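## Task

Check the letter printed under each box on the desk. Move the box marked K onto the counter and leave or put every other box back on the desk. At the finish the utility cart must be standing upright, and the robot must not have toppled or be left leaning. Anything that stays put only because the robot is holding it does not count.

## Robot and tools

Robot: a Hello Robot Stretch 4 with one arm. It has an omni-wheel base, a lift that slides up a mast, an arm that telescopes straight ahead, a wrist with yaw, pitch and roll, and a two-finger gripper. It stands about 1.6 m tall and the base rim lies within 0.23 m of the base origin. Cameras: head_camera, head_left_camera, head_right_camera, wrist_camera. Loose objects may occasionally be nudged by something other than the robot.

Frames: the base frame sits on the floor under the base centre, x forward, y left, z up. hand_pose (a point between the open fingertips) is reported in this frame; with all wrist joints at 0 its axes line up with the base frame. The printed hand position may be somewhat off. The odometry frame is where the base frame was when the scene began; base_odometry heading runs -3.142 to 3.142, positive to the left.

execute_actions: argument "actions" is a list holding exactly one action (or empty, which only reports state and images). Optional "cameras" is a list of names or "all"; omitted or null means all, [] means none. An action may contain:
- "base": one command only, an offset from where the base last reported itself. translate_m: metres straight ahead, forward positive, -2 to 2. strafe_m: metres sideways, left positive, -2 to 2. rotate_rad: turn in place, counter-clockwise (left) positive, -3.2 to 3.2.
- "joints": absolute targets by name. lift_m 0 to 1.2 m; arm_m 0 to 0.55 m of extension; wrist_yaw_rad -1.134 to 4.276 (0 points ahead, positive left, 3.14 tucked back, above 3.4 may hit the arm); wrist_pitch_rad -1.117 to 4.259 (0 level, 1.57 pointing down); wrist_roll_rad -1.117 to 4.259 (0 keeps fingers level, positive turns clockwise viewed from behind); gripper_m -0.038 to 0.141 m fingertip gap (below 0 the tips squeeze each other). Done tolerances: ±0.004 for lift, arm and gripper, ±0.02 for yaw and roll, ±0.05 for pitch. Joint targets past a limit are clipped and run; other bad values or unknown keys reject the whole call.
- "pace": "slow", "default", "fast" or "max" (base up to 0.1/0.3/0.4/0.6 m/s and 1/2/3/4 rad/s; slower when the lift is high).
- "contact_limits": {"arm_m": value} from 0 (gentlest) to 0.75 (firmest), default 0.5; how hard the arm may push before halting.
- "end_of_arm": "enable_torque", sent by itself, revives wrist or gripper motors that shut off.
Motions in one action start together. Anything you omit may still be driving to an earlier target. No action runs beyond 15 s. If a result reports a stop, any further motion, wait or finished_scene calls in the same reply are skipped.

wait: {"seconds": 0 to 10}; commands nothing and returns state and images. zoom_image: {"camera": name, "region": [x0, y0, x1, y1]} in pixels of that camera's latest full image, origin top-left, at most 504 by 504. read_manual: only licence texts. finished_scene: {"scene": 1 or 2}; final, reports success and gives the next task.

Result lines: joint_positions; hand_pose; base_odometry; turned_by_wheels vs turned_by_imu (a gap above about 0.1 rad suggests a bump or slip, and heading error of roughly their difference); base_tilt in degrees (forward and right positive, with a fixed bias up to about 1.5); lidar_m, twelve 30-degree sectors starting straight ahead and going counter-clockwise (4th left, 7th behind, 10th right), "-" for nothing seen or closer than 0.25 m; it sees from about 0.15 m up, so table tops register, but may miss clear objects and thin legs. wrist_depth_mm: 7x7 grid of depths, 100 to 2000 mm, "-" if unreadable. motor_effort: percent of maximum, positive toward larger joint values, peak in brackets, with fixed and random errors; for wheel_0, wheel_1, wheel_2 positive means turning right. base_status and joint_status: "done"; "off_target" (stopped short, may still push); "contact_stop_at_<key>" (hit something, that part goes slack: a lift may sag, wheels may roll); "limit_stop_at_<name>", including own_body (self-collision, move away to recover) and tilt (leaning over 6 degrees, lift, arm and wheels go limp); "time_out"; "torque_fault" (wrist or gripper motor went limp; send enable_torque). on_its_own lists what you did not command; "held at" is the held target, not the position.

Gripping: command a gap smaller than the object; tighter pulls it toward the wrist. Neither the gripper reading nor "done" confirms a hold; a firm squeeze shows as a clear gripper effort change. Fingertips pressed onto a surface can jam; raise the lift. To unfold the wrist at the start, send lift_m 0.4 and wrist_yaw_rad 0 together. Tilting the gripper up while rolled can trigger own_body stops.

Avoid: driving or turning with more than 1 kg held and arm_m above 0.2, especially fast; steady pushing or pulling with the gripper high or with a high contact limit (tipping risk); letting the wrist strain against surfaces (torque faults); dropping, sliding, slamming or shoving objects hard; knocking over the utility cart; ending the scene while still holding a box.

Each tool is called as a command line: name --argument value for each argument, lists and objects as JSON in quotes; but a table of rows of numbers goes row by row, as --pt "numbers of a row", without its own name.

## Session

execute_actions --actions '[]'

Scene clock: 0.00 s.
base_odometry: x=+0.000 y=+0.000 heading=+0.000 (m, m, rad; odometry frame)
turned_by_wheels: +0.000 (rad since the last result)
turned_by_imu: +0.000 (rad since the last result)
base_tilt: forward=+0.5 right=+1.2 (deg)
lidar_m: 1.84 2.06 1.90 2.61 2.52 2.22 1.41 1.38 1.01 0.78 0.74 0.82
base_status: not commanded
joint_positions: lift_m=+0.122 arm_m=-0.001 wrist_yaw_rad=+3.221 wrist_pitch_rad=-0.016 wrist_roll_rad=-0.012 gripper_m=+0.057
joint_status: not commanded
motor_effort: lift_m=+18 arm_m=+0 wrist_yaw_rad=-2 wrist_pitch_rad=-6 wrist_roll_rad=+1 gripper_m=-3 wheel_0=+0 wheel_1=+0 wheel_2=+0 (%)
hand_pose: x=-0.1249 y=+0.0641 z=+0.3052 quat_wxyz=(-0.040, +0.008, -0.006, +0.999) (m; base frame)
wrist_depth_mm: - - 137 1863 - - - / - - 135 1808 - - - / - - 135 287 - - - / - 121 137 1983 - - - / 204 1576 1537 1863 - - - / 211 1138 198 1255 211 1308 1397 / 216 732 778 146 778 809 878
pictures: head_camera, head_left_camera, head_right_camera, wrist_camera
Images, in order (width x height): head_camera 420x560, head_left_camera 420x672, head_right_camera 420x672, wrist_camera 616x392.

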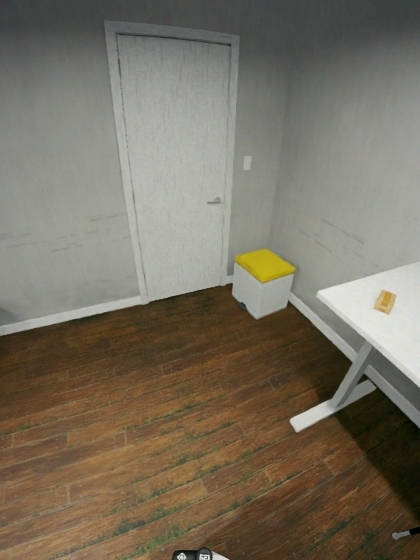

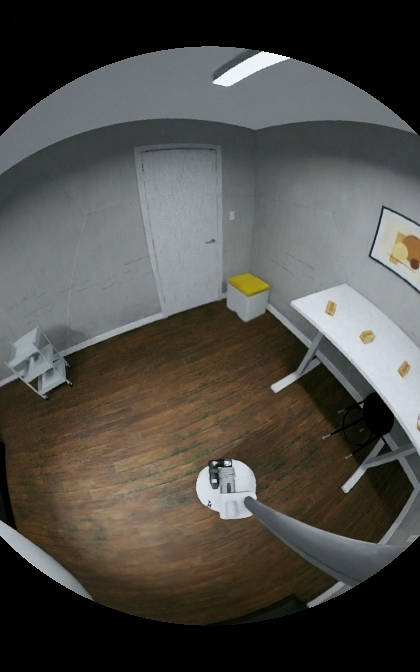

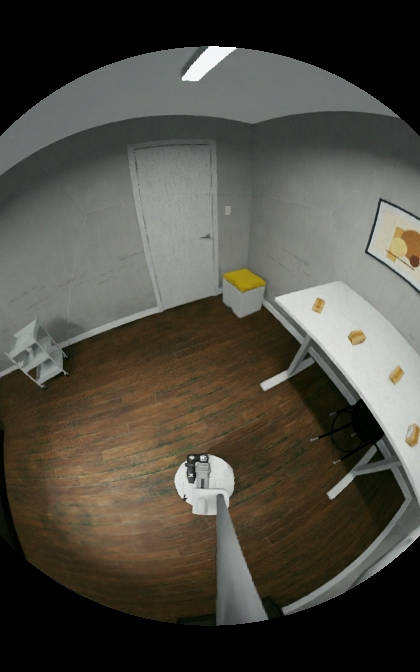

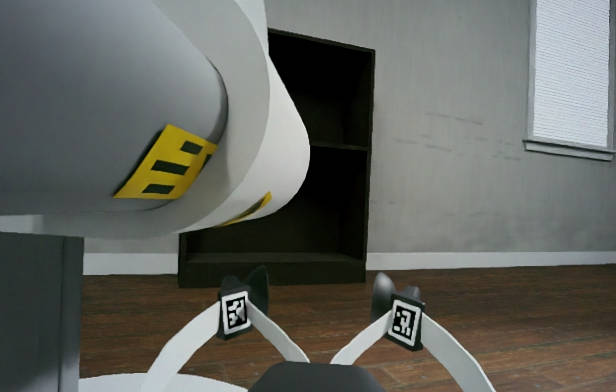

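execute_actions --actions '[{"base": {"rotate_rad": -1.15}, "joints": {"lift_m": 0.85, "wrist_yaw_rad": 0, "wrist_roll_rad": 0, "gripper_m": 0.095}, "pace": "max"}]' --cameras '["head_camera", "head_right_camera", "wrist_camera"]'

Scene clock: 8.03 s.
base_odometry: x=+0.000 y=+0.000 heading=-1.150 (m, m, rad; odometry frame)
turned_by_wheels: -1.150 (rad since the last result)
turned_by_imu: -1.155 (rad since the last result)
base_tilt: forward=+0.6 right=+1.1 (deg)
lidar_m: 0.75 0.79 1.83 2.06 1.89 2.02 2.54 2.45 1.45 1.37 1.10 0.80
base_status: done
joint_positions: lift_m=+0.850 arm_m=-0.001 wrist_yaw_rad=+0.000 wrist_pitch_rad=-0.017 wrist_roll_rad=+0.000 gripper_m=+0.095
joint_status: all done
motor_effort: lift_m=+19(21) arm_m=+0(0) wrist_yaw_rad=-2(8) wrist_pitch_rad=-5(7) wrist_roll_rad=+2(5) gripper_m=-2(4) wheel_0=+2(11) wheel_1=+0(11) wheel_2=+0(9) (%)
hand_pose: x=+0.4581 y=-0.0873 z=+1.0329 quat_wxyz=(+1.000, +0.000, -0.008, +0.000) (m; base frame)
wrist_depth_mm: 1336 1308 1336 1336 1336 1308 1366 / 1336 1308 1308 1336 1336 1336 1308 / 1308 1308 1281 1336 1336 1336 1336 / 1336 1366 1336 1336 1336 1308 1366 / 750 732 891 798 1008 1025 991 / 904 1366 197 580 539 603 634 / 946 1336 1308 145 1336 1308 891
pictures: head_camera, head_right_camera, wrist_camera
Images, in order (width x height): head_camera 420x560, head_right_camera 420x672, wrist_camera 616x392.

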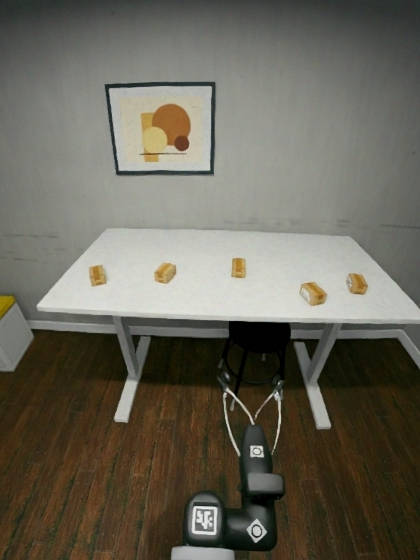

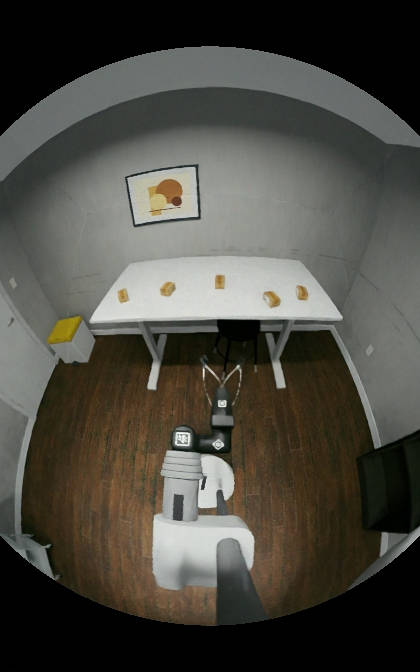

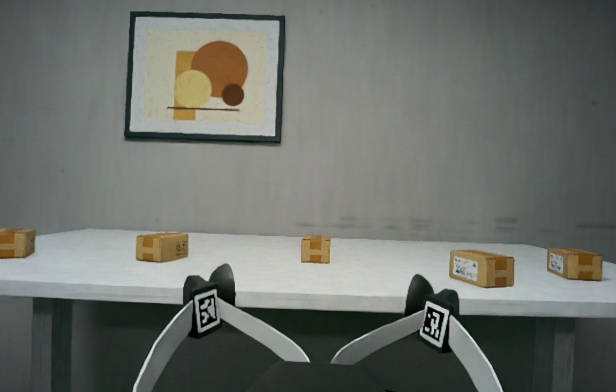

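execute_actions --actions '[{"base": {"translate_m": 0.25}, "joints": {"lift_m": 1.0, "wrist_pitch_rad": 0.5}, "pace": "fast"}]' --cameras '["head_camera", "wrist_camera"]'

Scene clock: 16.57 s.
base_odometry: x=+0.102 y=-0.228 heading=-1.150 (m, m, rad; odometry frame)
turned_by_wheels: +0.000 (rad since the last result)
turned_by_imu: -0.001 (rad since the last result)
base_tilt: forward=+0.4 right=+1.0 (deg)
lidar_m: 0.50 0.54 0.72 2.02 2.13 2.08 2.81 2.46 1.44 1.42 0.76 0.54
base_status: done
joint_positions: lift_m=+1.000 arm_m=-0.001 wrist_yaw_rad=+0.000 wrist_pitch_rad=+0.502 wrist_roll_rad=+0.000 gripper_m=+0.095
joint_status: all done
motor_effort: lift_m=+20(21) arm_m=+0(0) wrist_yaw_rad=-2(3) wrist_pitch_rad=-6(4) wrist_roll_rad=+1(1) gripper_m=-2(2) wheel_0=+2(8) wheel_1=+1(8) wheel_2=+2(11) (%)
hand_pose: x=+0.4225 y=-0.0874 z=+1.0393 quat_wxyz=(+0.969, +0.000, +0.248, +0.000) (m; base frame)
wrist_depth_mm: 976 976 976 976 976 976 991 / 1025 1025 1025 1025 1008 1008 1008 / 668 627 676 634 691 691 699 / 492 492 496 504 504 504 430 / 392 392 394 399 399 402 399 / 891 1464 196 820 357 359 842 / 1255 1281 1336 145 741 1008 1118
pictures: head_camera, wrist_camera
Images, in order (width x height): head_camera 420x560, wrist_camera 616x392.

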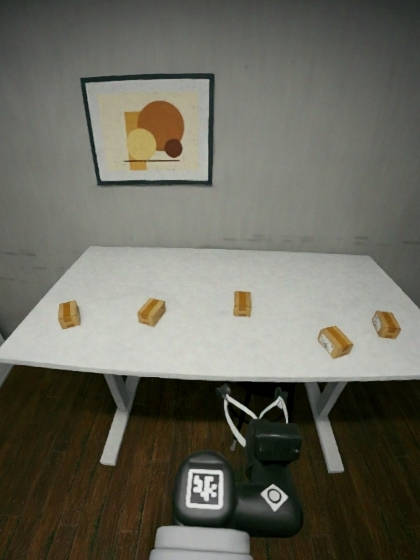

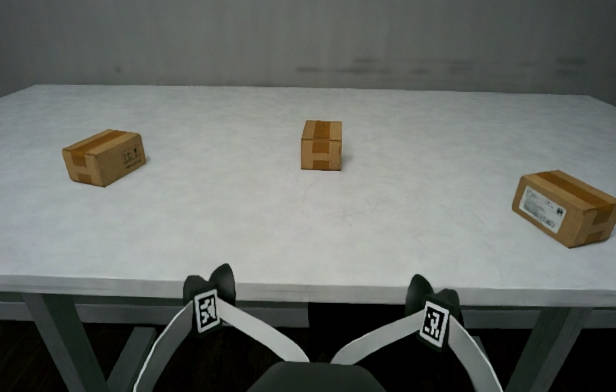

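execute_actions --actions '[{"joints": {"arm_m": 0.377, "wrist_yaw_rad": -0.03}, "pace": "fast"}]' --cameras '["wrist_camera"]'

Scene clock: 24.87 s.
base_odometry: x=+0.102 y=-0.228 heading=-1.150 (m, m, rad; odometry frame)
turned_by_wheels: +0.000 (rad since the last result)
turned_by_imu: -0.001 (rad since the last result)
base_tilt: forward=+0.4 right=+1.1 (deg)
lidar_m: 0.50 0.55 0.74 2.05 2.12 2.07 2.81 2.45 1.45 1.40 0.77 0.56
base_status: not commanded
joint_positions: lift_m=+1.000 arm_m=+0.376 wrist_yaw_rad=-0.030 wrist_pitch_rad=+0.502 wrist_roll_rad=+0.000 gripper_m=+0.095
joint_status: all done
motor_effort: lift_m=+20(19) arm_m=+7(9) wrist_yaw_rad=-2(2) wrist_pitch_rad=-4(4) wrist_roll_rad=+3(1) gripper_m=+0(1) wheel_0=+1(1) wheel_1=+1(1) wheel_2=+2(2) (%)
hand_pose: x=+0.7969 y=-0.0949 z=+1.0393 quat_wxyz=(+0.969, +0.004, +0.248, -0.014) (m; base frame)
wrist_depth_mm: 627 627 634 627 640 640 647 / 668 668 668 683 683 683 691 / 661 661 654 668 676 683 699 / 488 488 496 500 500 504 504 / 387 387 389 392 397 397 397 / 320 320 197 258 306 317 329 / 272 267 277 145 271 271 277
pictures: wrist_camera
Images, in order (width x height): wrist_camera 616x392.

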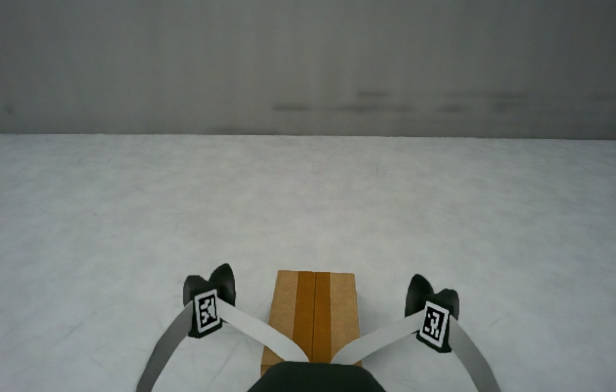

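execute_actions --actions '[{"joints": {"lift_m": 0.953, "wrist_yaw_rad": -0.01, "gripper_m": 0.078}, "pace": "fast"}]' --cameras '["wrist_camera"]'

execute_actions --actions '[{"joints": {"gripper_m": 0.02}}]' --cameras '["wrist_camera"]'

Scene clock: 29.10 s.
base_odometry: x=+0.102 y=-0.228 heading=-1.150 (m, m, rad; odometry frame)
turned_by_wheels: +0.000 (rad since the last result)
turned_by_imu: -0.001 (rad since the last result)
base_tilt: forward=+0.5 right=+1.1 (deg)
lidar_m: 0.50 0.54 0.74 2.05 2.12 2.07 2.82 2.44 1.44 1.41 0.76 0.55
base_status: not commanded
joint_positions: lift_m=+0.953 arm_m=+0.376 wrist_yaw_rad=-0.010 wrist_pitch_rad=+0.502 wrist_roll_rad=+0.000 gripper_m=+0.078
joint_status: all done
motor_effort: lift_m=+16(21) arm_m=+7(7) wrist_yaw_rad=-1(1) wrist_pitch_rad=-5(3) wrist_roll_rad=+2(4) gripper_m=-2(4) wheel_0=+1(2) wheel_1=+1(1) wheel_2=+2(2) (%)
hand_pose: x=+0.7988 y=-0.0900 z=+0.9926 quat_wxyz=(+0.969, +0.001, +0.248, -0.005) (m; base frame)
wrist_depth_mm: 627 634 627 627 640 634 634 / 676 676 683 683 683 683 683 / 530 525 539 539 549 559 559 / 392 399 399 402 404 410 413 / 314 314 317 238 307 322 322 / 258 260 200 198 197 265 266 / 221 216 223 145 212 219 225
pictures: wrist_camera
Images, in order (width x height): wrist_camera 616x392.

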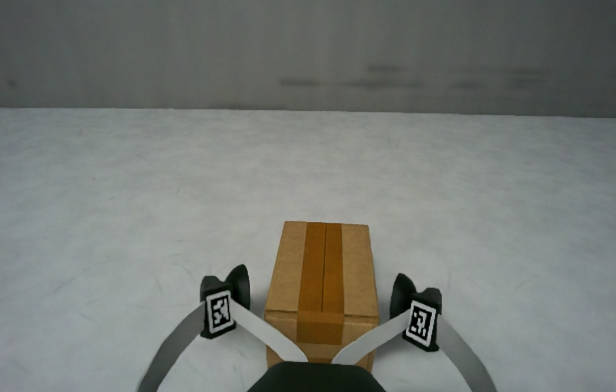

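Scene clock: 30.47 s.
base_odometry: x=+0.102 y=-0.228 heading=-1.150 (m, m, rad; odometry frame)
turned_by_wheels: +0.000 (rad since the last result)
turned_by_imu: +0.000 (rad since the last result)
base_tilt: forward=+0.4 right=+1.1 (deg)
lidar_m: 0.49 0.55 0.72 2.05 2.11 2.08 2.81 2.43 1.43 1.41 0.76 0.56
base_status: not commanded
joint_positions: lift_m=+0.953 arm_m=+0.376 wrist_yaw_rad=-0.010 wrist_pitch_rad=+0.503 wrist_roll_rad=+0.000 gripper_m=+0.020
joint_status: all done
motor_effort: lift_m=+16(16) arm_m=+7(7) wrist_yaw_rad=+0(0) wrist_pitch_rad=-8(8) wrist_roll_rad=+1(2) gripper_m=-19(17) wheel_0=+1(2) wheel_1=+1(1) wheel_2=+2(2) (%)
hand_pose: x=+0.7986 y=-0.0900 z=+0.9924 quat_wxyz=(+0.969, +0.001, +0.249, -0.005) (m; base frame)
wrist_depth_mm: 634 634 647 634 640 634 634 / 683 683 683 683 683 676 676 / 530 535 530 544 539 549 559 / 389 392 397 402 399 404 407 / 309 312 317 229 306 320 320 / 257 259 187 189 196 265 265 / 220 213 217 185 212 211 224
pictures: wrist_camera
Images, in order (width x height): wrist_camera 616x392.

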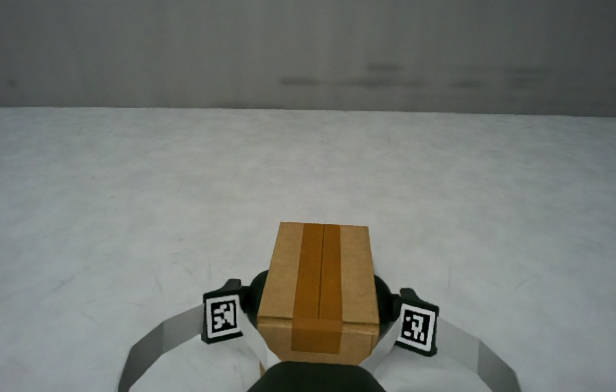

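execute_actions --actions '[{"joints": {"wrist_pitch_rad": -0.8, "wrist_roll_rad": 1.5, "wrist_yaw_rad": 1.45, "lift_m": 0.972}}]' --cameras '["head_camera"]'

zoom_image --camera "head_camera" --region '[70, 150, 230, 310]'

Scene clock: 39.23 s.
base_odometry: x=+0.102 y=-0.228 heading=-1.150 (m, m, rad; odometry frame)
turned_by_wheels: +0.000 (rad since the last result)
turned_by_imu: -0.001 (rad since the last result)
base_tilt: forward=+0.5 right=+1.0 (deg)
lidar_m: 0.50 0.55 0.74 2.06 2.10 2.05 2.81 2.45 1.42 1.40 0.75 0.55
base_status: not commanded
joint_positions: lift_m=+0.972 arm_m=+0.376 wrist_yaw_rad=+1.450 wrist_pitch_rad=-0.797 wrist_roll_rad=+1.500 gripper_m=+0.020
joint_status: all done
motor_effort: lift_m=+21(19) arm_m=+6(6) wrist_yaw_rad=+0(6) wrist_pitch_rad=-8(17) wrist_roll_rad=+2(8) gripper_m=-19(16) wheel_0=+1(2) wheel_1=+1(1) wheel_2=+2(2) (%)
hand_pose: x=+0.6579 y=+0.1895 z=+1.3564 quat_wxyz=(+0.330, +0.659, +0.204, +0.645) (m; base frame)
wrist_depth_mm: 1025 1160 1255 1118 1008 946 891 / 1008 1138 1366 1499 1308 1205 1118 / 1025 1182 1397 1708 1983 1618 1499 / 1025 1182 1430 1756 - - 1808 / 1060 1205 1397 229 - - 1708 / 1042 1182 187 189 196 1921 1661 / 1078 1138 1430 185 - 169 1576
pictures: head_camera
Images, in order (width x height): head_camera 420x560.

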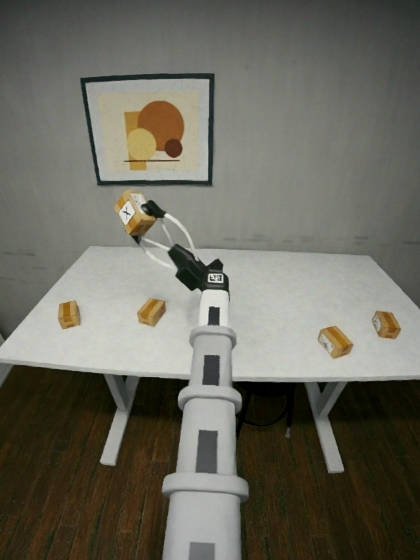

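Region (70, 150, 230, 310) of head_camera's 420x560 image, scaled by 3.150, with more detail than that image has.

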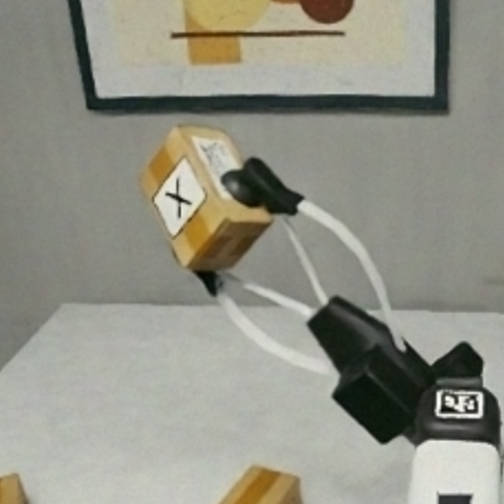

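zoom_image --camera "head_camera" --region '[105, 185, 165, 245]'

zoom_image --camera "head_camera" --region '[300, 295, 420, 375]'

zoom_image --camera "head_camera" --region '[50, 285, 180, 345]'

Region (105, 185, 165, 245) of head_camera's 420x560 image, scaled by 8.400, with more detail than that image has.

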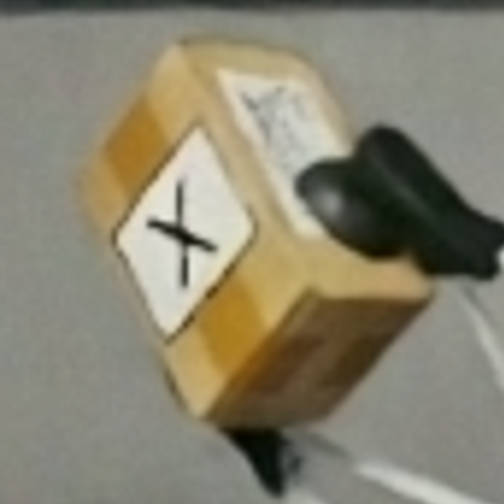

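Region (300, 295, 420, 375) of head_camera's 420x560 image, scaled by 4.200, with more detail than that image has.

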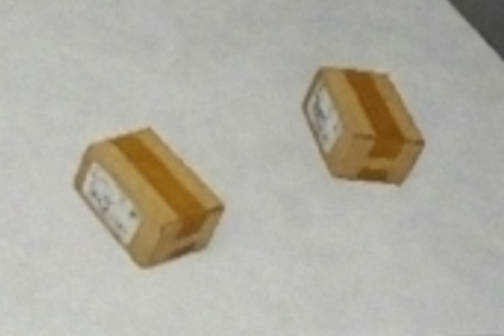

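Region (50, 285, 180, 345) of head_camera's 420x560 image, scaled by 3.877, with more detail than that image has; it fills the top 233 rows of this view, and the rest is white.

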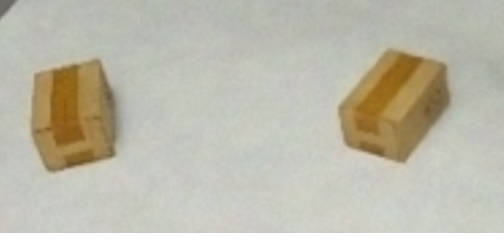

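execute_actions --actions '[{"joints": {"wrist_pitch_rad": 0.5, "wrist_roll_rad": 0.0, "wrist_yaw_rad": -0.01}}]' --cameras '[]'

execute_actions --actions '[{"joints": {"lift_m": 0.953}}]' --cameras '[]'

execute_actions --actions '[{"joints": {"gripper_m": 0.07}}]' --cameras '["wrist_camera"]'

execute_actions --actions '[{"joints": {"lift_m": 1.0}, "pace": "max"}]' --cameras '[]'

execute_actions --actions '[{"base": {"strafe_m": -0.375}, "joints": {"arm_m": 0.184, "wrist_yaw_rad": 0.31, "gripper_m": 0.092}, "pace": "fast"}]' --cameras '["wrist_camera", "head_camera"]'

Scene clock: 68.23 s.
base_odometry: x=+0.102 y=-0.228 heading=-1.150 (m, m, rad; odometry frame)
turned_by_wheels: +0.000 (rad since the last result)
turned_by_imu: -0.001 (rad since the last result)
base_tilt: forward=+0.5 right=+1.2 (deg)
lidar_m: 0.50 0.55 0.73 2.06 2.11 2.04 2.79 2.48 1.44 1.41 0.74 0.55
base_status: not commanded
joint_positions: lift_m=+0.972 arm_m=+0.376 wrist_yaw_rad=-0.010 wrist_pitch_rad=+0.503 wrist_roll_rad=+0.000 gripper_m=+0.020
joint_status: all done
motor_effort: lift_m=+21(21) arm_m=+7(7) wrist_yaw_rad=-2(7) wrist_pitch_rad=-9(8) wrist_roll_rad=+0(5) gripper_m=-18(19) wheel_0=+1(1) wheel_1=+1(1) wheel_2=+2(2) (%)
hand_pose: x=+0.7987 y=-0.0899 z=+1.0110 quat_wxyz=(+0.969, +0.001, +0.249, -0.005) (m; base frame)
wrist_depth_mm: 634 640 634 634 640 634 634 / 683 676 668 676 676 676 683 / 574 580 585 591 597 597 609 / 427 433 436 436 442 439 445 / 342 343 345 229 336 349 351 / 282 285 187 189 196 289 289 / 240 235 236 185 232 232 246
pictures: none
No camera images: the call's "cameras" was empty. Leave "cameras" out to get every camera's image.

Scene clock: 69.03 s.
base_odometry: x=+0.102 y=-0.228 heading=-1.150 (m, m, rad; odometry frame)
turned_by_wheels: +0.000 (rad since the last result)
turned_by_imu: +0.000 (rad since the last result)
base_tilt: forward=+0.4 right=+1.1 (deg)
lidar_m: 0.50 0.53 0.74 2.05 2.13 2.07 2.81 2.45 1.44 1.41 0.75 0.54
base_status: not commanded
joint_positions: lift_m=+0.953 arm_m=+0.376 wrist_yaw_rad=-0.010 wrist_pitch_rad=+0.503 wrist_roll_rad=+0.000 gripper_m=+0.020
joint_status: all done
motor_effort: lift_m=+16(16) arm_m=+6(7) wrist_yaw_rad=-2(2) wrist_pitch_rad=-7(7) wrist_roll_rad=-2(0) gripper_m=-19(18) wheel_0=+1(2) wheel_1=+1(1) wheel_2=+2(1) (%)
hand_pose: x=+0.7987 y=-0.0899 z=+0.9924 quat_wxyz=(+0.969, +0.001, +0.249, -0.005) (m; base frame)
wrist_depth_mm: 634 634 634 634 634 640 634 / 683 683 683 683 676 683 676 / 530 535 535 539 544 554 559 / 392 397 399 399 399 402 407 / 312 314 314 229 304 320 322 / 257 260 187 189 196 263 266 / 220 214 216 185 212 211 225
pictures: none
No camera images: the call's "cameras" was empty. Leave "cameras" out to get every camera's image.

Scene clock: 70.33 s.
base_odometry: x=+0.102 y=-0.228 heading=-1.150 (m, m, rad; odometry frame)
turned_by_wheels: +0.000 (rad since the last result)
turned_by_imu: +0.000 (rad since the last result)
base_tilt: forward=+0.4 right=+1.1 (deg)
lidar_m: 0.51 0.54 0.71 2.04 2.13 2.07 2.81 2.42 1.43 1.41 0.75 0.54
base_status: not commanded
joint_positions: lift_m=+0.953 arm_m=+0.376 wrist_yaw_rad=-0.010 wrist_pitch_rad=+0.502 wrist_roll_rad=+0.000 gripper_m=+0.070
joint_status: all done
motor_effort: lift_m=+16(16) arm_m=+7(7) wrist_yaw_rad=-1(2) wrist_pitch_rad=-5(7) wrist_roll_rad=+0(1) gripper_m=-3(18) wheel_0=+1(2) wheel_1=+1(1) wheel_2=+1(2) (%)
hand_pose: x=+0.7988 y=-0.0899 z=+0.9925 quat_wxyz=(+0.969, +0.001, +0.249, -0.005) (m; base frame)
wrist_depth_mm: 627 627 634 634 634 640 627 / 668 668 676 683 683 683 683 / 535 535 539 539 549 549 564 / 394 397 397 399 404 407 410 / 310 314 319 239 320 322 324 / 258 260 198 198 197 265 266 / 220 215 223 145 219 219 225
pictures: wrist_camera
Images, in order (width x height): wrist_camera 616x392.

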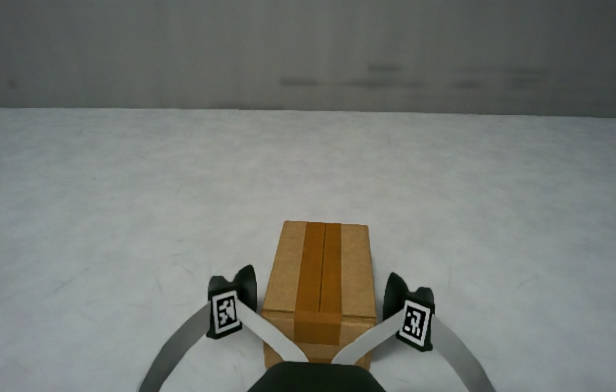

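Scene clock: 71.07 s.
base_odometry: x=+0.102 y=-0.228 heading=-1.150 (m, m, rad; odometry frame)
turned_by_wheels: +0.000 (rad since the last result)
turned_by_imu: +0.000 (rad since the last result)
base_tilt: forward=+0.5 right=+1.3 (deg)
lidar_m: 0.51 0.56 0.74 2.04 2.13 2.07 2.81 2.42 1.43 1.41 0.75 0.55
base_status: not commanded
joint_positions: lift_m=+1.000 arm_m=+0.376 wrist_yaw_rad=-0.010 wrist_pitch_rad=+0.502 wrist_roll_rad=+0.000 gripper_m=+0.070
joint_status: all done
motor_effort: lift_m=+19(22) arm_m=+7(7) wrist_yaw_rad=-1(2) wrist_pitch_rad=-3(6) wrist_roll_rad=+0(0) gripper_m=-4(3) wheel_0=+1(1) wheel_1=+1(1) wheel_2=+2(2) (%)
hand_pose: x=+0.7988 y=-0.0899 z=+1.0394 quat_wxyz=(+0.969, +0.001, +0.248, -0.005) (m; base frame)
wrist_depth_mm: 627 627 634 627 634 634 634 / 683 691 676 683 683 683 683 / 654 661 661 676 683 683 715 / 484 496 492 496 496 504 508 / 384 389 392 394 394 397 399 / 319 322 197 259 211 327 327 / 273 267 276 145 271 270 279
pictures: none
No camera images: the call's "cameras" was empty. Leave "cameras" out to get every camera's image.

Scene clock: 73.43 s.
base_odometry: x=-0.240 y=-0.382 heading=-1.150 (m, m, rad; odometry frame)
turned_by_wheels: +0.000 (rad since the last result)
turned_by_imu: +0.000 (rad since the last result)
base_tilt: forward=+0.5 right=+1.1 (deg)
lidar_m: 0.52 0.56 0.74 2.41 2.34 2.53 2.79 1.50 1.05 1.11 1.34 0.55
base_status: done
joint_positions: lift_m=+1.000 arm_m=+0.185 wrist_yaw_rad=+0.310 wrist_pitch_rad=+0.502 wrist_roll_rad=+0.000 gripper_m=+0.092
joint_status: all done
motor_effort: lift_m=+19(19) arm_m=-7(7) wrist_yaw_rad=-1(3) wrist_pitch_rad=-6(4) wrist_roll_rad=+0(0) gripper_m=-2(1) wheel_0=-1(11) wheel_1=-1(12) wheel_2=+0(1) (%)
hand_pose: x=+0.6236 y=-0.0061 z=+1.0393 quat_wxyz=(+0.957, -0.038, +0.245, +0.149) (m; base frame)
wrist_depth_mm: 1042 976 904 831 768 750 691 / 1042 1025 946 878 831 778 732 / 654 668 668 668 683 691 699 / 496 462 500 496 500 500 500 / 387 392 392 394 397 397 399 / 322 322 198 260 252 327 327 / 273 267 278 145 271 271 278
pictures: head_camera, wrist_camera
Images, in order (width x height): head_camera 420x560, wrist_camera 616x392.

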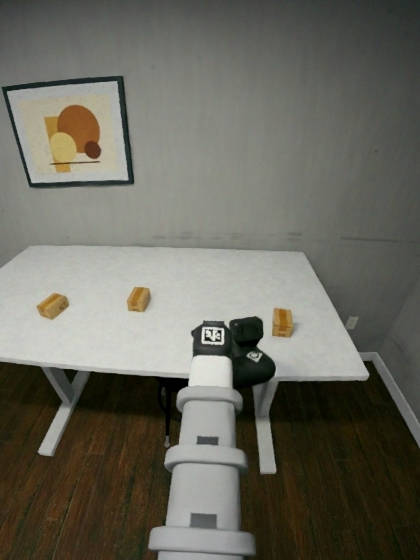

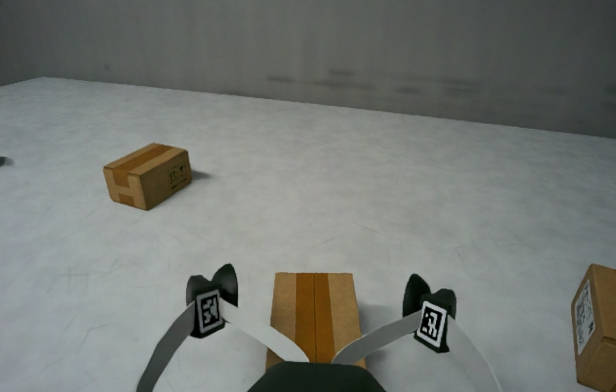

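execute_actions --actions '[{"joints": {"lift_m": 0.953, "wrist_yaw_rad": 0.325, "arm_m": 0.181, "gripper_m": 0.076}, "pace": "fast"}]' --cameras '["wrist_camera"]'

execute_actions --actions '[{"joints": {"gripper_m": 0.02}}]' --cameras '["wrist_camera"]'

execute_actions --actions '[{"joints": {"wrist_pitch_rad": -0.75, "wrist_roll_rad": 1.45, "wrist_yaw_rad": 1.7, "lift_m": 0.972}}]' --cameras '["head_camera"]'

Scene clock: 79.90 s.
base_odometry: x=-0.240 y=-0.382 heading=-1.150 (m, m, rad; odometry frame)
turned_by_wheels: +0.000 (rad since the last result)
turned_by_imu: -0.001 (rad since the last result)
base_tilt: forward=+0.5 right=+1.2 (deg)
lidar_m: 0.53 0.54 0.73 2.43 2.35 2.54 2.80 1.48 1.06 1.13 1.35 0.54
base_status: not commanded
joint_positions: lift_m=+0.953 arm_m=+0.182 wrist_yaw_rad=+0.325 wrist_pitch_rad=+0.502 wrist_roll_rad=+0.000 gripper_m=+0.076
joint_status: all done
motor_effort: lift_m=+16(18) arm_m=-7(8) wrist_yaw_rad=-1(2) wrist_pitch_rad=-5(5) wrist_roll_rad=+0(1) gripper_m=-1(2) wheel_0=-1(1) wheel_1=-1(0) wheel_2=+1(1) (%)
hand_pose: x=+0.6207 y=-0.0022 z=+0.9926 quat_wxyz=(+0.956, -0.040, +0.245, +0.157) (m; base frame)
wrist_depth_mm: 1078 991 904 842 778 732 699 / 831 831 831 842 798 759 732 / 535 445 539 544 554 554 559 / 394 397 399 402 404 410 407 / 314 315 319 238 307 320 322 / 259 263 198 200 198 266 266 / 222 216 224 144 214 220 226
pictures: wrist_camera
Images, in order (width x height): wrist_camera 616x392.

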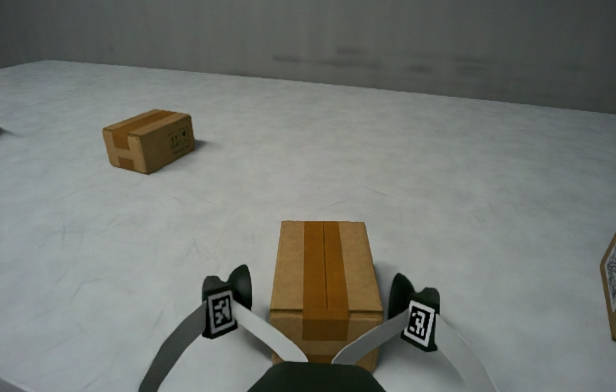

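Scene clock: 81.27 s.
base_odometry: x=-0.240 y=-0.382 heading=-1.150 (m, m, rad; odometry frame)
turned_by_wheels: +0.000 (rad since the last result)
turned_by_imu: +0.000 (rad since the last result)
base_tilt: forward=+0.5 right=+1.2 (deg)
lidar_m: 0.55 0.54 0.73 2.41 2.35 2.52 2.80 1.49 1.05 1.12 1.34 0.56
base_status: not commanded
joint_positions: lift_m=+0.953 arm_m=+0.182 wrist_yaw_rad=+0.325 wrist_pitch_rad=+0.503 wrist_roll_rad=+0.000 gripper_m=+0.020
joint_status: all done
motor_effort: lift_m=+16(16) arm_m=-7(6) wrist_yaw_rad=-1(0) wrist_pitch_rad=-7(6) wrist_roll_rad=+2(0) gripper_m=-17(17) wheel_0=-1(1) wheel_1=-1(1) wheel_2=+1(0) (%)
hand_pose: x=+0.6206 y=-0.0022 z=+0.9924 quat_wxyz=(+0.956, -0.040, +0.245, +0.157) (m; base frame)
wrist_depth_mm: 1078 991 917 831 778 732 691 / 831 820 831 842 820 768 723 / 535 445 535 539 544 554 559 / 394 394 399 399 404 404 407 / 314 315 315 229 320 320 322 / 259 262 189 190 197 266 265 / 221 215 218 190 212 212 225
pictures: wrist_camera
Images, in order (width x height): wrist_camera 616x392.

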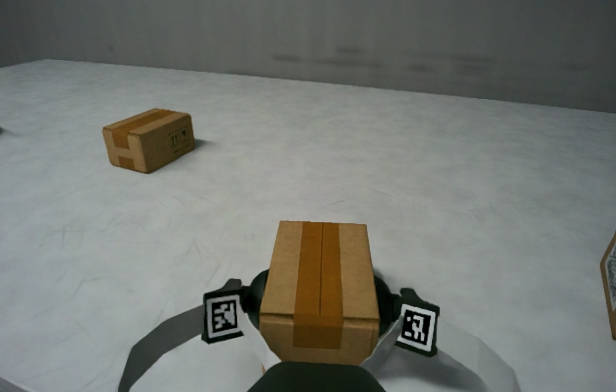

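Scene clock: 82.70 s.
base_odometry: x=-0.240 y=-0.382 heading=-1.150 (m, m, rad; odometry frame)
turned_by_wheels: +0.000 (rad since the last result)
turned_by_imu: +0.000 (rad since the last result)
base_tilt: forward=+0.5 right=+1.0 (deg)
lidar_m: 0.52 0.55 0.74 2.44 2.34 2.54 2.80 1.48 1.03 1.13 1.34 0.56
base_status: not commanded
joint_positions: lift_m=+0.972 arm_m=+0.182 wrist_yaw_rad=+1.700 wrist_pitch_rad=-0.747 wrist_roll_rad=+1.450 gripper_m=+0.020
joint_status: all done
motor_effort: lift_m=+21(22) arm_m=-6(6) wrist_yaw_rad=+0(6) wrist_pitch_rad=-7(16) wrist_roll_rad=+0(5) gripper_m=-18(17) wheel_0=-1(1) wheel_1=+0(1) wheel_2=+1(0) (%)
hand_pose: x=+0.4125 y=+0.2211 z=+1.3460 quat_wxyz=(+0.278, +0.613, +0.283, +0.683) (m; base frame)
wrist_depth_mm: 1008 1138 1366 1661 1921 1863 1863 / 1008 1160 1397 1661 - - - / 1042 1182 1397 1808 - - - / 1060 1205 1430 1756 - - - / 1042 1229 1430 229 - - - / 798 904 187 189 197 - 1983 / 1098 1182 1464 190 - 170 -
pictures: head_camera
Images, in order (width x height): head_camera 420x560.

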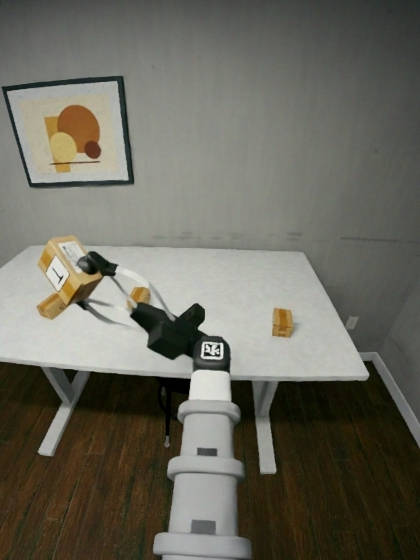

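zoom_image --camera "head_camera" --region '[25, 225, 125, 325]'

zoom_image --camera "head_camera" --region '[250, 295, 320, 350]'

Region (25, 225, 125, 325) of head_camera's 420x560 image, scaled by 5.040, with more detail than that image has.

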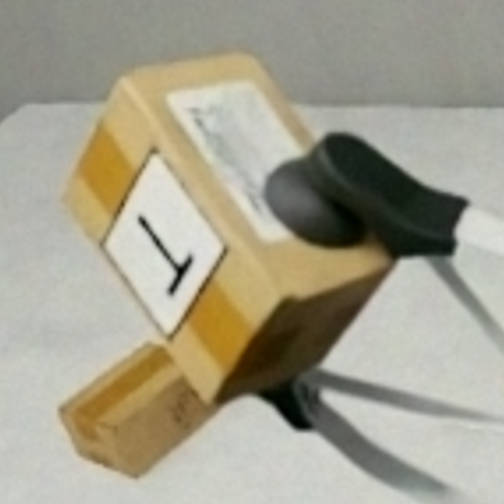

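Region (250, 295, 320, 350) of head_camera's 420x560 image, scaled by 7.200, with more detail than that image has; it fills the top 396 rows of this view, and the rest is white.

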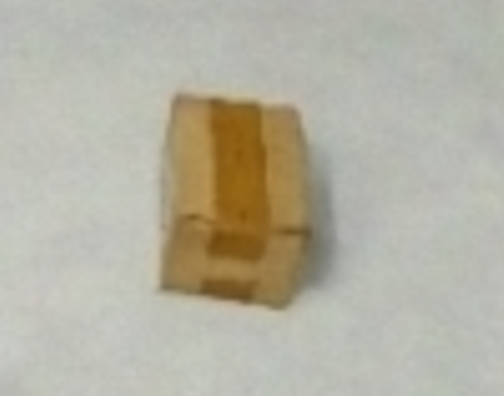

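execute_actions --actions '[{"joints": {"wrist_pitch_rad": 0.5, "wrist_roll_rad": 0.0, "wrist_yaw_rad": 0.325}}]' --cameras '[]'

execute_actions --actions '[{"joints": {"lift_m": 0.953}}]' --cameras '[]'

execute_actions --actions '[{"joints": {"gripper_m": 0.07}}]' --cameras '["wrist_camera"]'

execute_actions --actions '[{"joints": {"lift_m": 1.0}, "pace": "max"}]' --cameras '[]'

execute_actions --actions '[{"base": {"strafe_m": -0.096}, "joints": {"arm_m": 0.298, "wrist_yaw_rad": -0.15, "gripper_m": 0.09}, "pace": "fast"}]' --cameras '["wrist_camera", "head_camera"]'

Scene clock: 95.80 s.
base_odometry: x=-0.240 y=-0.382 heading=-1.150 (m, m, rad; odometry frame)
turned_by_wheels: +0.000 (rad since the last result)
turned_by_imu: -0.001 (rad since the last result)
base_tilt: forward=+0.6 right=+1.0 (deg)
lidar_m: 0.52 0.55 0.74 2.43 2.33 2.53 2.79 1.48 1.04 1.13 1.34 0.54
base_status: not commanded
joint_positions: lift_m=+0.972 arm_m=+0.182 wrist_yaw_rad=+0.325 wrist_pitch_rad=+0.503 wrist_roll_rad=+0.000 gripper_m=+0.020
joint_status: all done
motor_effort: lift_m=+21(21) arm_m=-6(6) wrist_yaw_rad=-3(8) wrist_pitch_rad=-7(11) wrist_roll_rad=-2(6) gripper_m=-16(19) wheel_0=-1(1) wheel_1=-1(0) wheel_2=+0(1) (%)
hand_pose: x=+0.6205 y=-0.0020 z=+1.0110 quat_wxyz=(+0.956, -0.040, +0.245, +0.157) (m; base frame)
wrist_depth_mm: 1078 976 904 831 788 741 691 / 891 904 904 878 831 788 741 / 585 488 591 591 597 603 609 / 433 430 433 439 439 445 442 / 343 343 345 230 349 351 351 / 285 285 188 190 197 291 290 / 242 235 238 190 233 231 245
pictures: none
No camera images: the call's "cameras" was empty. Leave "cameras" out to get every camera's image.

Scene clock: 96.60 s.
base_odometry: x=-0.240 y=-0.382 heading=-1.150 (m, m, rad; odometry frame)
turned_by_wheels: +0.000 (rad since the last result)
turned_by_imu: +0.000 (rad since the last result)
base_tilt: forward=+0.5 right=+1.1 (deg)
lidar_m: 0.53 0.53 0.75 2.41 2.34 2.54 2.79 1.50 1.05 1.12 1.33 0.55
base_status: not commanded
joint_positions: lift_m=+0.953 arm_m=+0.182 wrist_yaw_rad=+0.325 wrist_pitch_rad=+0.503 wrist_roll_rad=+0.000 gripper_m=+0.020
joint_status: all done
motor_effort: lift_m=+16(21) arm_m=-6(6) wrist_yaw_rad=-3(2) wrist_pitch_rad=-9(8) wrist_roll_rad=+0(0) gripper_m=-17(19) wheel_0=-1(1) wheel_1=-1(1) wheel_2=+0(0) (%)
hand_pose: x=+0.6205 y=-0.0020 z=+0.9924 quat_wxyz=(+0.956, -0.040, +0.246, +0.157) (m; base frame)
wrist_depth_mm: 1078 991 904 842 788 732 699 / 820 842 831 831 798 768 732 / 535 445 539 544 544 554 554 / 394 399 402 402 404 404 410 / 314 315 317 229 320 320 320 / 259 262 189 189 197 265 265 / 222 215 217 190 213 212 225
pictures: none
No camera images: the call's "cameras" was empty. Leave "cameras" out to get every camera's image.

Scene clock: 97.90 s.
base_odometry: x=-0.240 y=-0.382 heading=-1.150 (m, m, rad; odometry frame)
turned_by_wheels: +0.000 (rad since the last result)
turned_by_imu: +0.000 (rad since the last result)
base_tilt: forward=+0.4 right=+1.0 (deg)
lidar_m: 0.54 0.55 0.75 2.43 2.34 2.54 2.79 1.48 1.06 1.15 1.34 0.56
base_status: not commanded
joint_positions: lift_m=+0.953 arm_m=+0.182 wrist_yaw_rad=+0.325 wrist_pitch_rad=+0.502 wrist_roll_rad=+0.000 gripper_m=+0.070
joint_status: all done
motor_effort: lift_m=+16(16) arm_m=-6(6) wrist_yaw_rad=-2(2) wrist_pitch_rad=-7(10) wrist_roll_rad=+0(1) gripper_m=-1(14) wheel_0=-1(1) wheel_1=-1(0) wheel_2=+1(1) (%)
hand_pose: x=+0.6206 y=-0.0020 z=+0.9925 quat_wxyz=(+0.956, -0.040, +0.245, +0.157) (m; base frame)
wrist_depth_mm: 1078 976 891 831 778 732 691 / 831 831 831 842 809 759 723 / 535 445 539 549 549 554 564 / 394 399 402 399 407 404 407 / 314 315 317 240 319 322 324 / 262 262 198 201 198 266 266 / 221 216 223 144 220 219 225
pictures: wrist_camera
Images, in order (width x height): wrist_camera 616x392.

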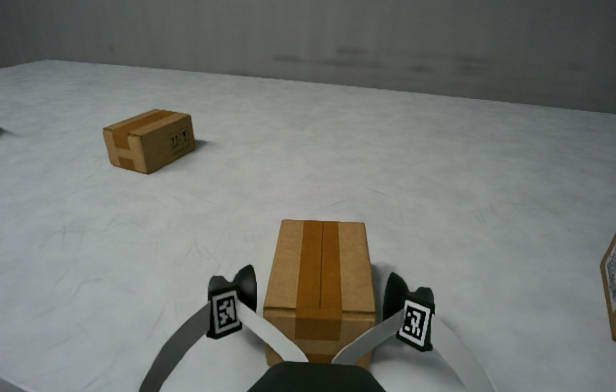

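Scene clock: 98.63 s.
base_odometry: x=-0.240 y=-0.382 heading=-1.150 (m, m, rad; odometry frame)
turned_by_wheels: +0.000 (rad since the last result)
turned_by_imu: +0.000 (rad since the last result)
base_tilt: forward=+0.5 right=+1.1 (deg)
lidar_m: 0.51 0.55 0.75 2.43 2.33 2.55 2.80 1.48 1.05 1.10 1.34 0.57
base_status: not commanded
joint_positions: lift_m=+1.000 arm_m=+0.182 wrist_yaw_rad=+0.325 wrist_pitch_rad=+0.502 wrist_roll_rad=+0.000 gripper_m=+0.070
joint_status: all done
motor_effort: lift_m=+19(22) arm_m=-6(6) wrist_yaw_rad=-2(2) wrist_pitch_rad=-7(6) wrist_roll_rad=-1(1) gripper_m=-4(3) wheel_0=-1(0) wheel_1=+0(1) wheel_2=+1(1) (%)
hand_pose: x=+0.6206 y=-0.0020 z=+1.0393 quat_wxyz=(+0.956, -0.040, +0.245, +0.157) (m; base frame)
wrist_depth_mm: 1078 976 904 831 788 732 691 / 1042 1025 946 878 842 778 732 / 668 661 668 676 683 691 699 / 496 466 492 500 496 504 508 / 389 392 392 392 397 397 399 / 322 324 198 260 211 329 329 / 273 267 277 144 271 271 279
pictures: none
No camera images: the call's "cameras" was empty. Leave "cameras" out to get every camera's image.

Scene clock: 99.97 s.
base_odometry: x=-0.328 y=-0.421 heading=-1.150 (m, m, rad; odometry frame)
turned_by_wheels: +0.000 (rad since the last result)
turned_by_imu: +0.000 (rad since the last result)
base_tilt: forward=+0.6 right=+1.1 (deg)
lidar_m: 0.51 0.55 0.74 2.52 2.43 2.63 2.79 1.33 0.96 1.12 1.25 0.55
base_status: done
joint_positions: lift_m=+1.000 arm_m=+0.297 wrist_yaw_rad=-0.150 wrist_pitch_rad=+0.502 wrist_roll_rad=+0.000 gripper_m=+0.090
joint_status: all done
motor_effort: lift_m=+19(19) arm_m=+7(7) wrist_yaw_rad=-3(6) wrist_pitch_rad=-5(5) wrist_roll_rad=+0(1) gripper_m=-1(1) wheel_0=+1(11) wheel_1=+0(8) wheel_2=+0(1) (%)
hand_pose: x=+0.7048 y=-0.1242 z=+1.0393 quat_wxyz=(+0.966, +0.019, +0.248, -0.073) (m; base frame)
wrist_depth_mm: 676 691 715 732 768 788 809 / 723 741 759 788 820 842 878 / 654 654 661 676 723 931 960 / 488 488 492 500 500 976 1042 / 387 389 392 394 397 397 1160 / 319 324 197 260 252 327 353 / 272 268 277 145 272 271 278
pictures: head_camera, wrist_camera
Images, in order (width x height): head_camera 420x560, wrist_camera 616x392.

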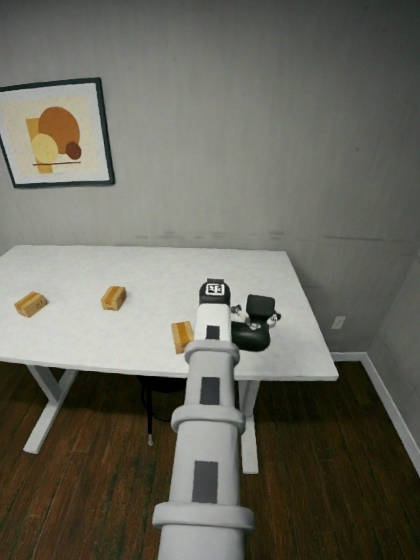

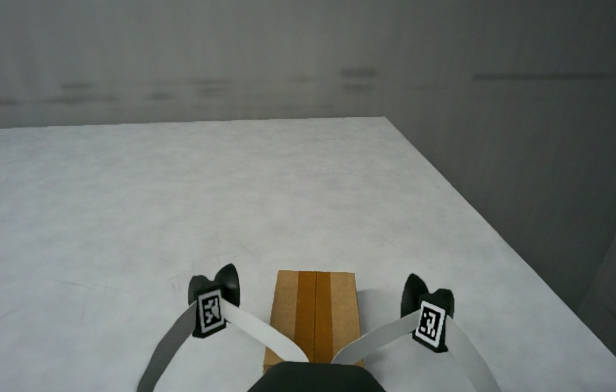

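execute_actions --actions '[{"joints": {"lift_m": 0.953, "wrist_yaw_rad": -0.138, "gripper_m": 0.076}, "pace": "fast"}]' --cameras '["wrist_camera"]'

execute_actions --actions '[{"joints": {"gripper_m": 0.02}}]' --cameras '["wrist_camera"]'

execute_actions --actions '[{"joints": {"wrist_pitch_rad": -0.85, "wrist_roll_rad": 1.55, "wrist_yaw_rad": 1.4, "lift_m": 0.972}}]' --cameras '["head_camera"]'

zoom_image --camera "head_camera" --region '[70, 160, 190, 280]'

Scene clock: 104.40 s.
base_odometry: x=-0.328 y=-0.421 heading=-1.150 (m, m, rad; odometry frame)
turned_by_wheels: +0.000 (rad since the last result)
turned_by_imu: -0.001 (rad since the last result)
base_tilt: forward=+0.5 right=+1.1 (deg)
lidar_m: 0.51 0.54 0.71 2.51 2.45 2.64 2.79 1.35 0.95 1.10 1.23 0.55
base_status: not commanded
joint_positions: lift_m=+0.953 arm_m=+0.297 wrist_yaw_rad=-0.138 wrist_pitch_rad=+0.502 wrist_roll_rad=+0.000 gripper_m=+0.076
joint_status: all done
motor_effort: lift_m=+16(18) arm_m=+7(7) wrist_yaw_rad=-1(2) wrist_pitch_rad=-5(4) wrist_roll_rad=+1(2) gripper_m=-1(1) wheel_0=+1(1) wheel_1=+0(0) wheel_2=+0(0) (%)
hand_pose: x=+0.7062 y=-0.1214 z=+0.9926 quat_wxyz=(+0.966, +0.017, +0.248, -0.067) (m; base frame)
wrist_depth_mm: 683 691 715 732 759 778 798 / 707 732 750 778 798 842 866 / 530 535 539 544 549 904 946 / 392 397 402 402 407 407 1025 / 312 315 317 239 320 324 338 / 259 262 198 200 198 264 266 / 220 216 224 144 213 219 226
pictures: wrist_camera
Images, in order (width x height): wrist_camera 616x392.

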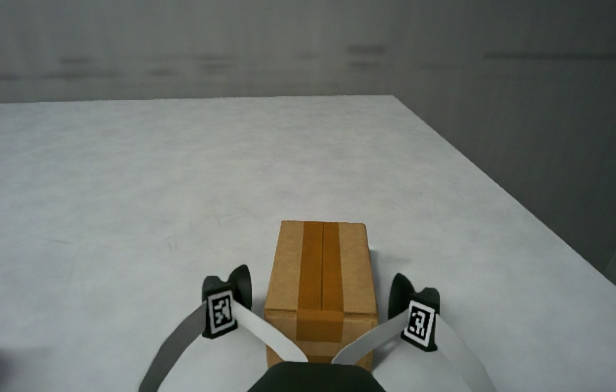

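Scene clock: 105.77 s.
base_odometry: x=-0.328 y=-0.421 heading=-1.150 (m, m, rad; odometry frame)
turned_by_wheels: +0.000 (rad since the last result)
turned_by_imu: +0.000 (rad since the last result)
base_tilt: forward=+0.3 right=+1.0 (deg)
lidar_m: 0.50 0.55 0.73 2.51 2.41 2.61 2.79 1.32 0.95 1.11 1.23 0.54
base_status: not commanded
joint_positions: lift_m=+0.953 arm_m=+0.297 wrist_yaw_rad=-0.138 wrist_pitch_rad=+0.503 wrist_roll_rad=+0.000 gripper_m=+0.020
joint_status: all done
motor_effort: lift_m=+16(16) arm_m=+7(7) wrist_yaw_rad=-1(0) wrist_pitch_rad=-6(9) wrist_roll_rad=+2(1) gripper_m=-17(19) wheel_0=+1(1) wheel_1=+0(0) wheel_2=+0(0) (%)
hand_pose: x=+0.7061 y=-0.1214 z=+0.9924 quat_wxyz=(+0.966, +0.017, +0.248, -0.067) (m; base frame)
wrist_depth_mm: 676 691 715 732 741 778 798 / 707 732 750 768 809 842 854 / 530 530 539 535 549 891 931 / 392 392 397 399 402 404 1025 / 312 314 314 229 319 319 336 / 258 262 189 189 197 264 265 / 220 215 217 187 212 213 225
pictures: wrist_camera
Images, in order (width x height): wrist_camera 616x392.

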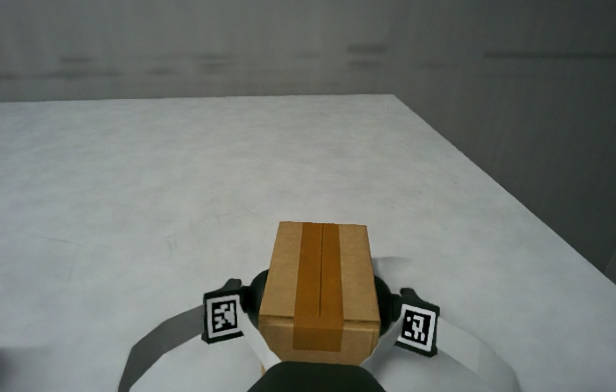

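Scene clock: 107.23 s.
base_odometry: x=-0.328 y=-0.421 heading=-1.150 (m, m, rad; odometry frame)
turned_by_wheels: +0.000 (rad since the last result)
turned_by_imu: +0.000 (rad since the last result)
base_tilt: forward=+0.5 right=+1.1 (deg)
lidar_m: 0.50 0.54 0.76 2.53 2.44 2.62 2.79 1.34 0.94 1.10 1.24 0.55
base_status: not commanded
joint_positions: lift_m=+0.972 arm_m=+0.297 wrist_yaw_rad=+1.400 wrist_pitch_rad=-0.847 wrist_roll_rad=+1.550 gripper_m=+0.020
joint_status: all done
motor_effort: lift_m=+21(18) arm_m=+7(7) wrist_yaw_rad=-1(7) wrist_pitch_rad=-8(17) wrist_roll_rad=+2(7) gripper_m=-16(17) wheel_0=+2(2) wheel_1=-1(1) wheel_2=+0(0) (%)
hand_pose: x=+0.5864 y=+0.1733 z=+1.3662 quat_wxyz=(+0.313, +0.677, +0.186, +0.640) (m; base frame)
wrist_depth_mm: 1025 1160 1281 1182 1118 991 946 / 1008 1138 1308 1537 1464 1308 1229 / 1008 1138 1366 1618 1921 1756 1618 / 1025 1160 1308 1661 - - - / 1042 1182 1397 229 - - - / 1025 1160 187 189 197 - - / 1025 1118 1366 187 - 169 -
pictures: head_camera
Images, in order (width x height): head_camera 420x560.

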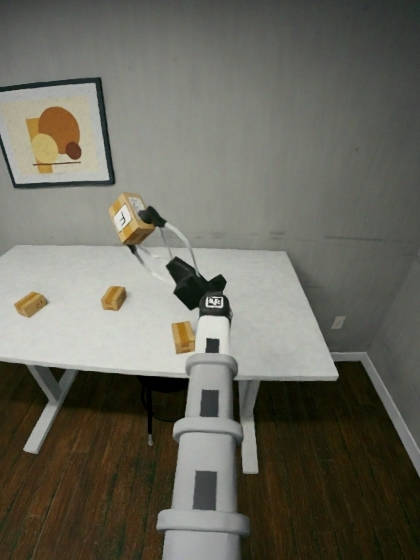

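Region (70, 160, 190, 280) of head_camera's 420x560 image, scaled by 4.200, with more detail than that image has.

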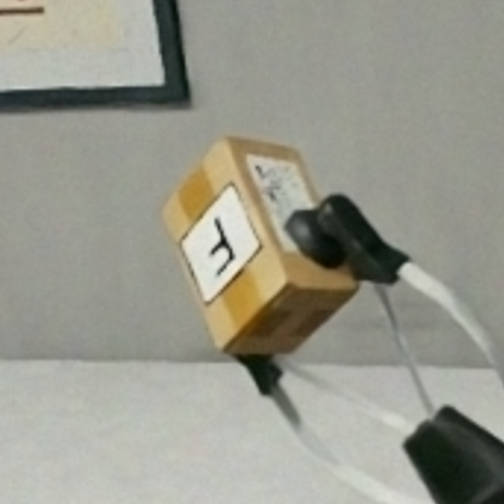

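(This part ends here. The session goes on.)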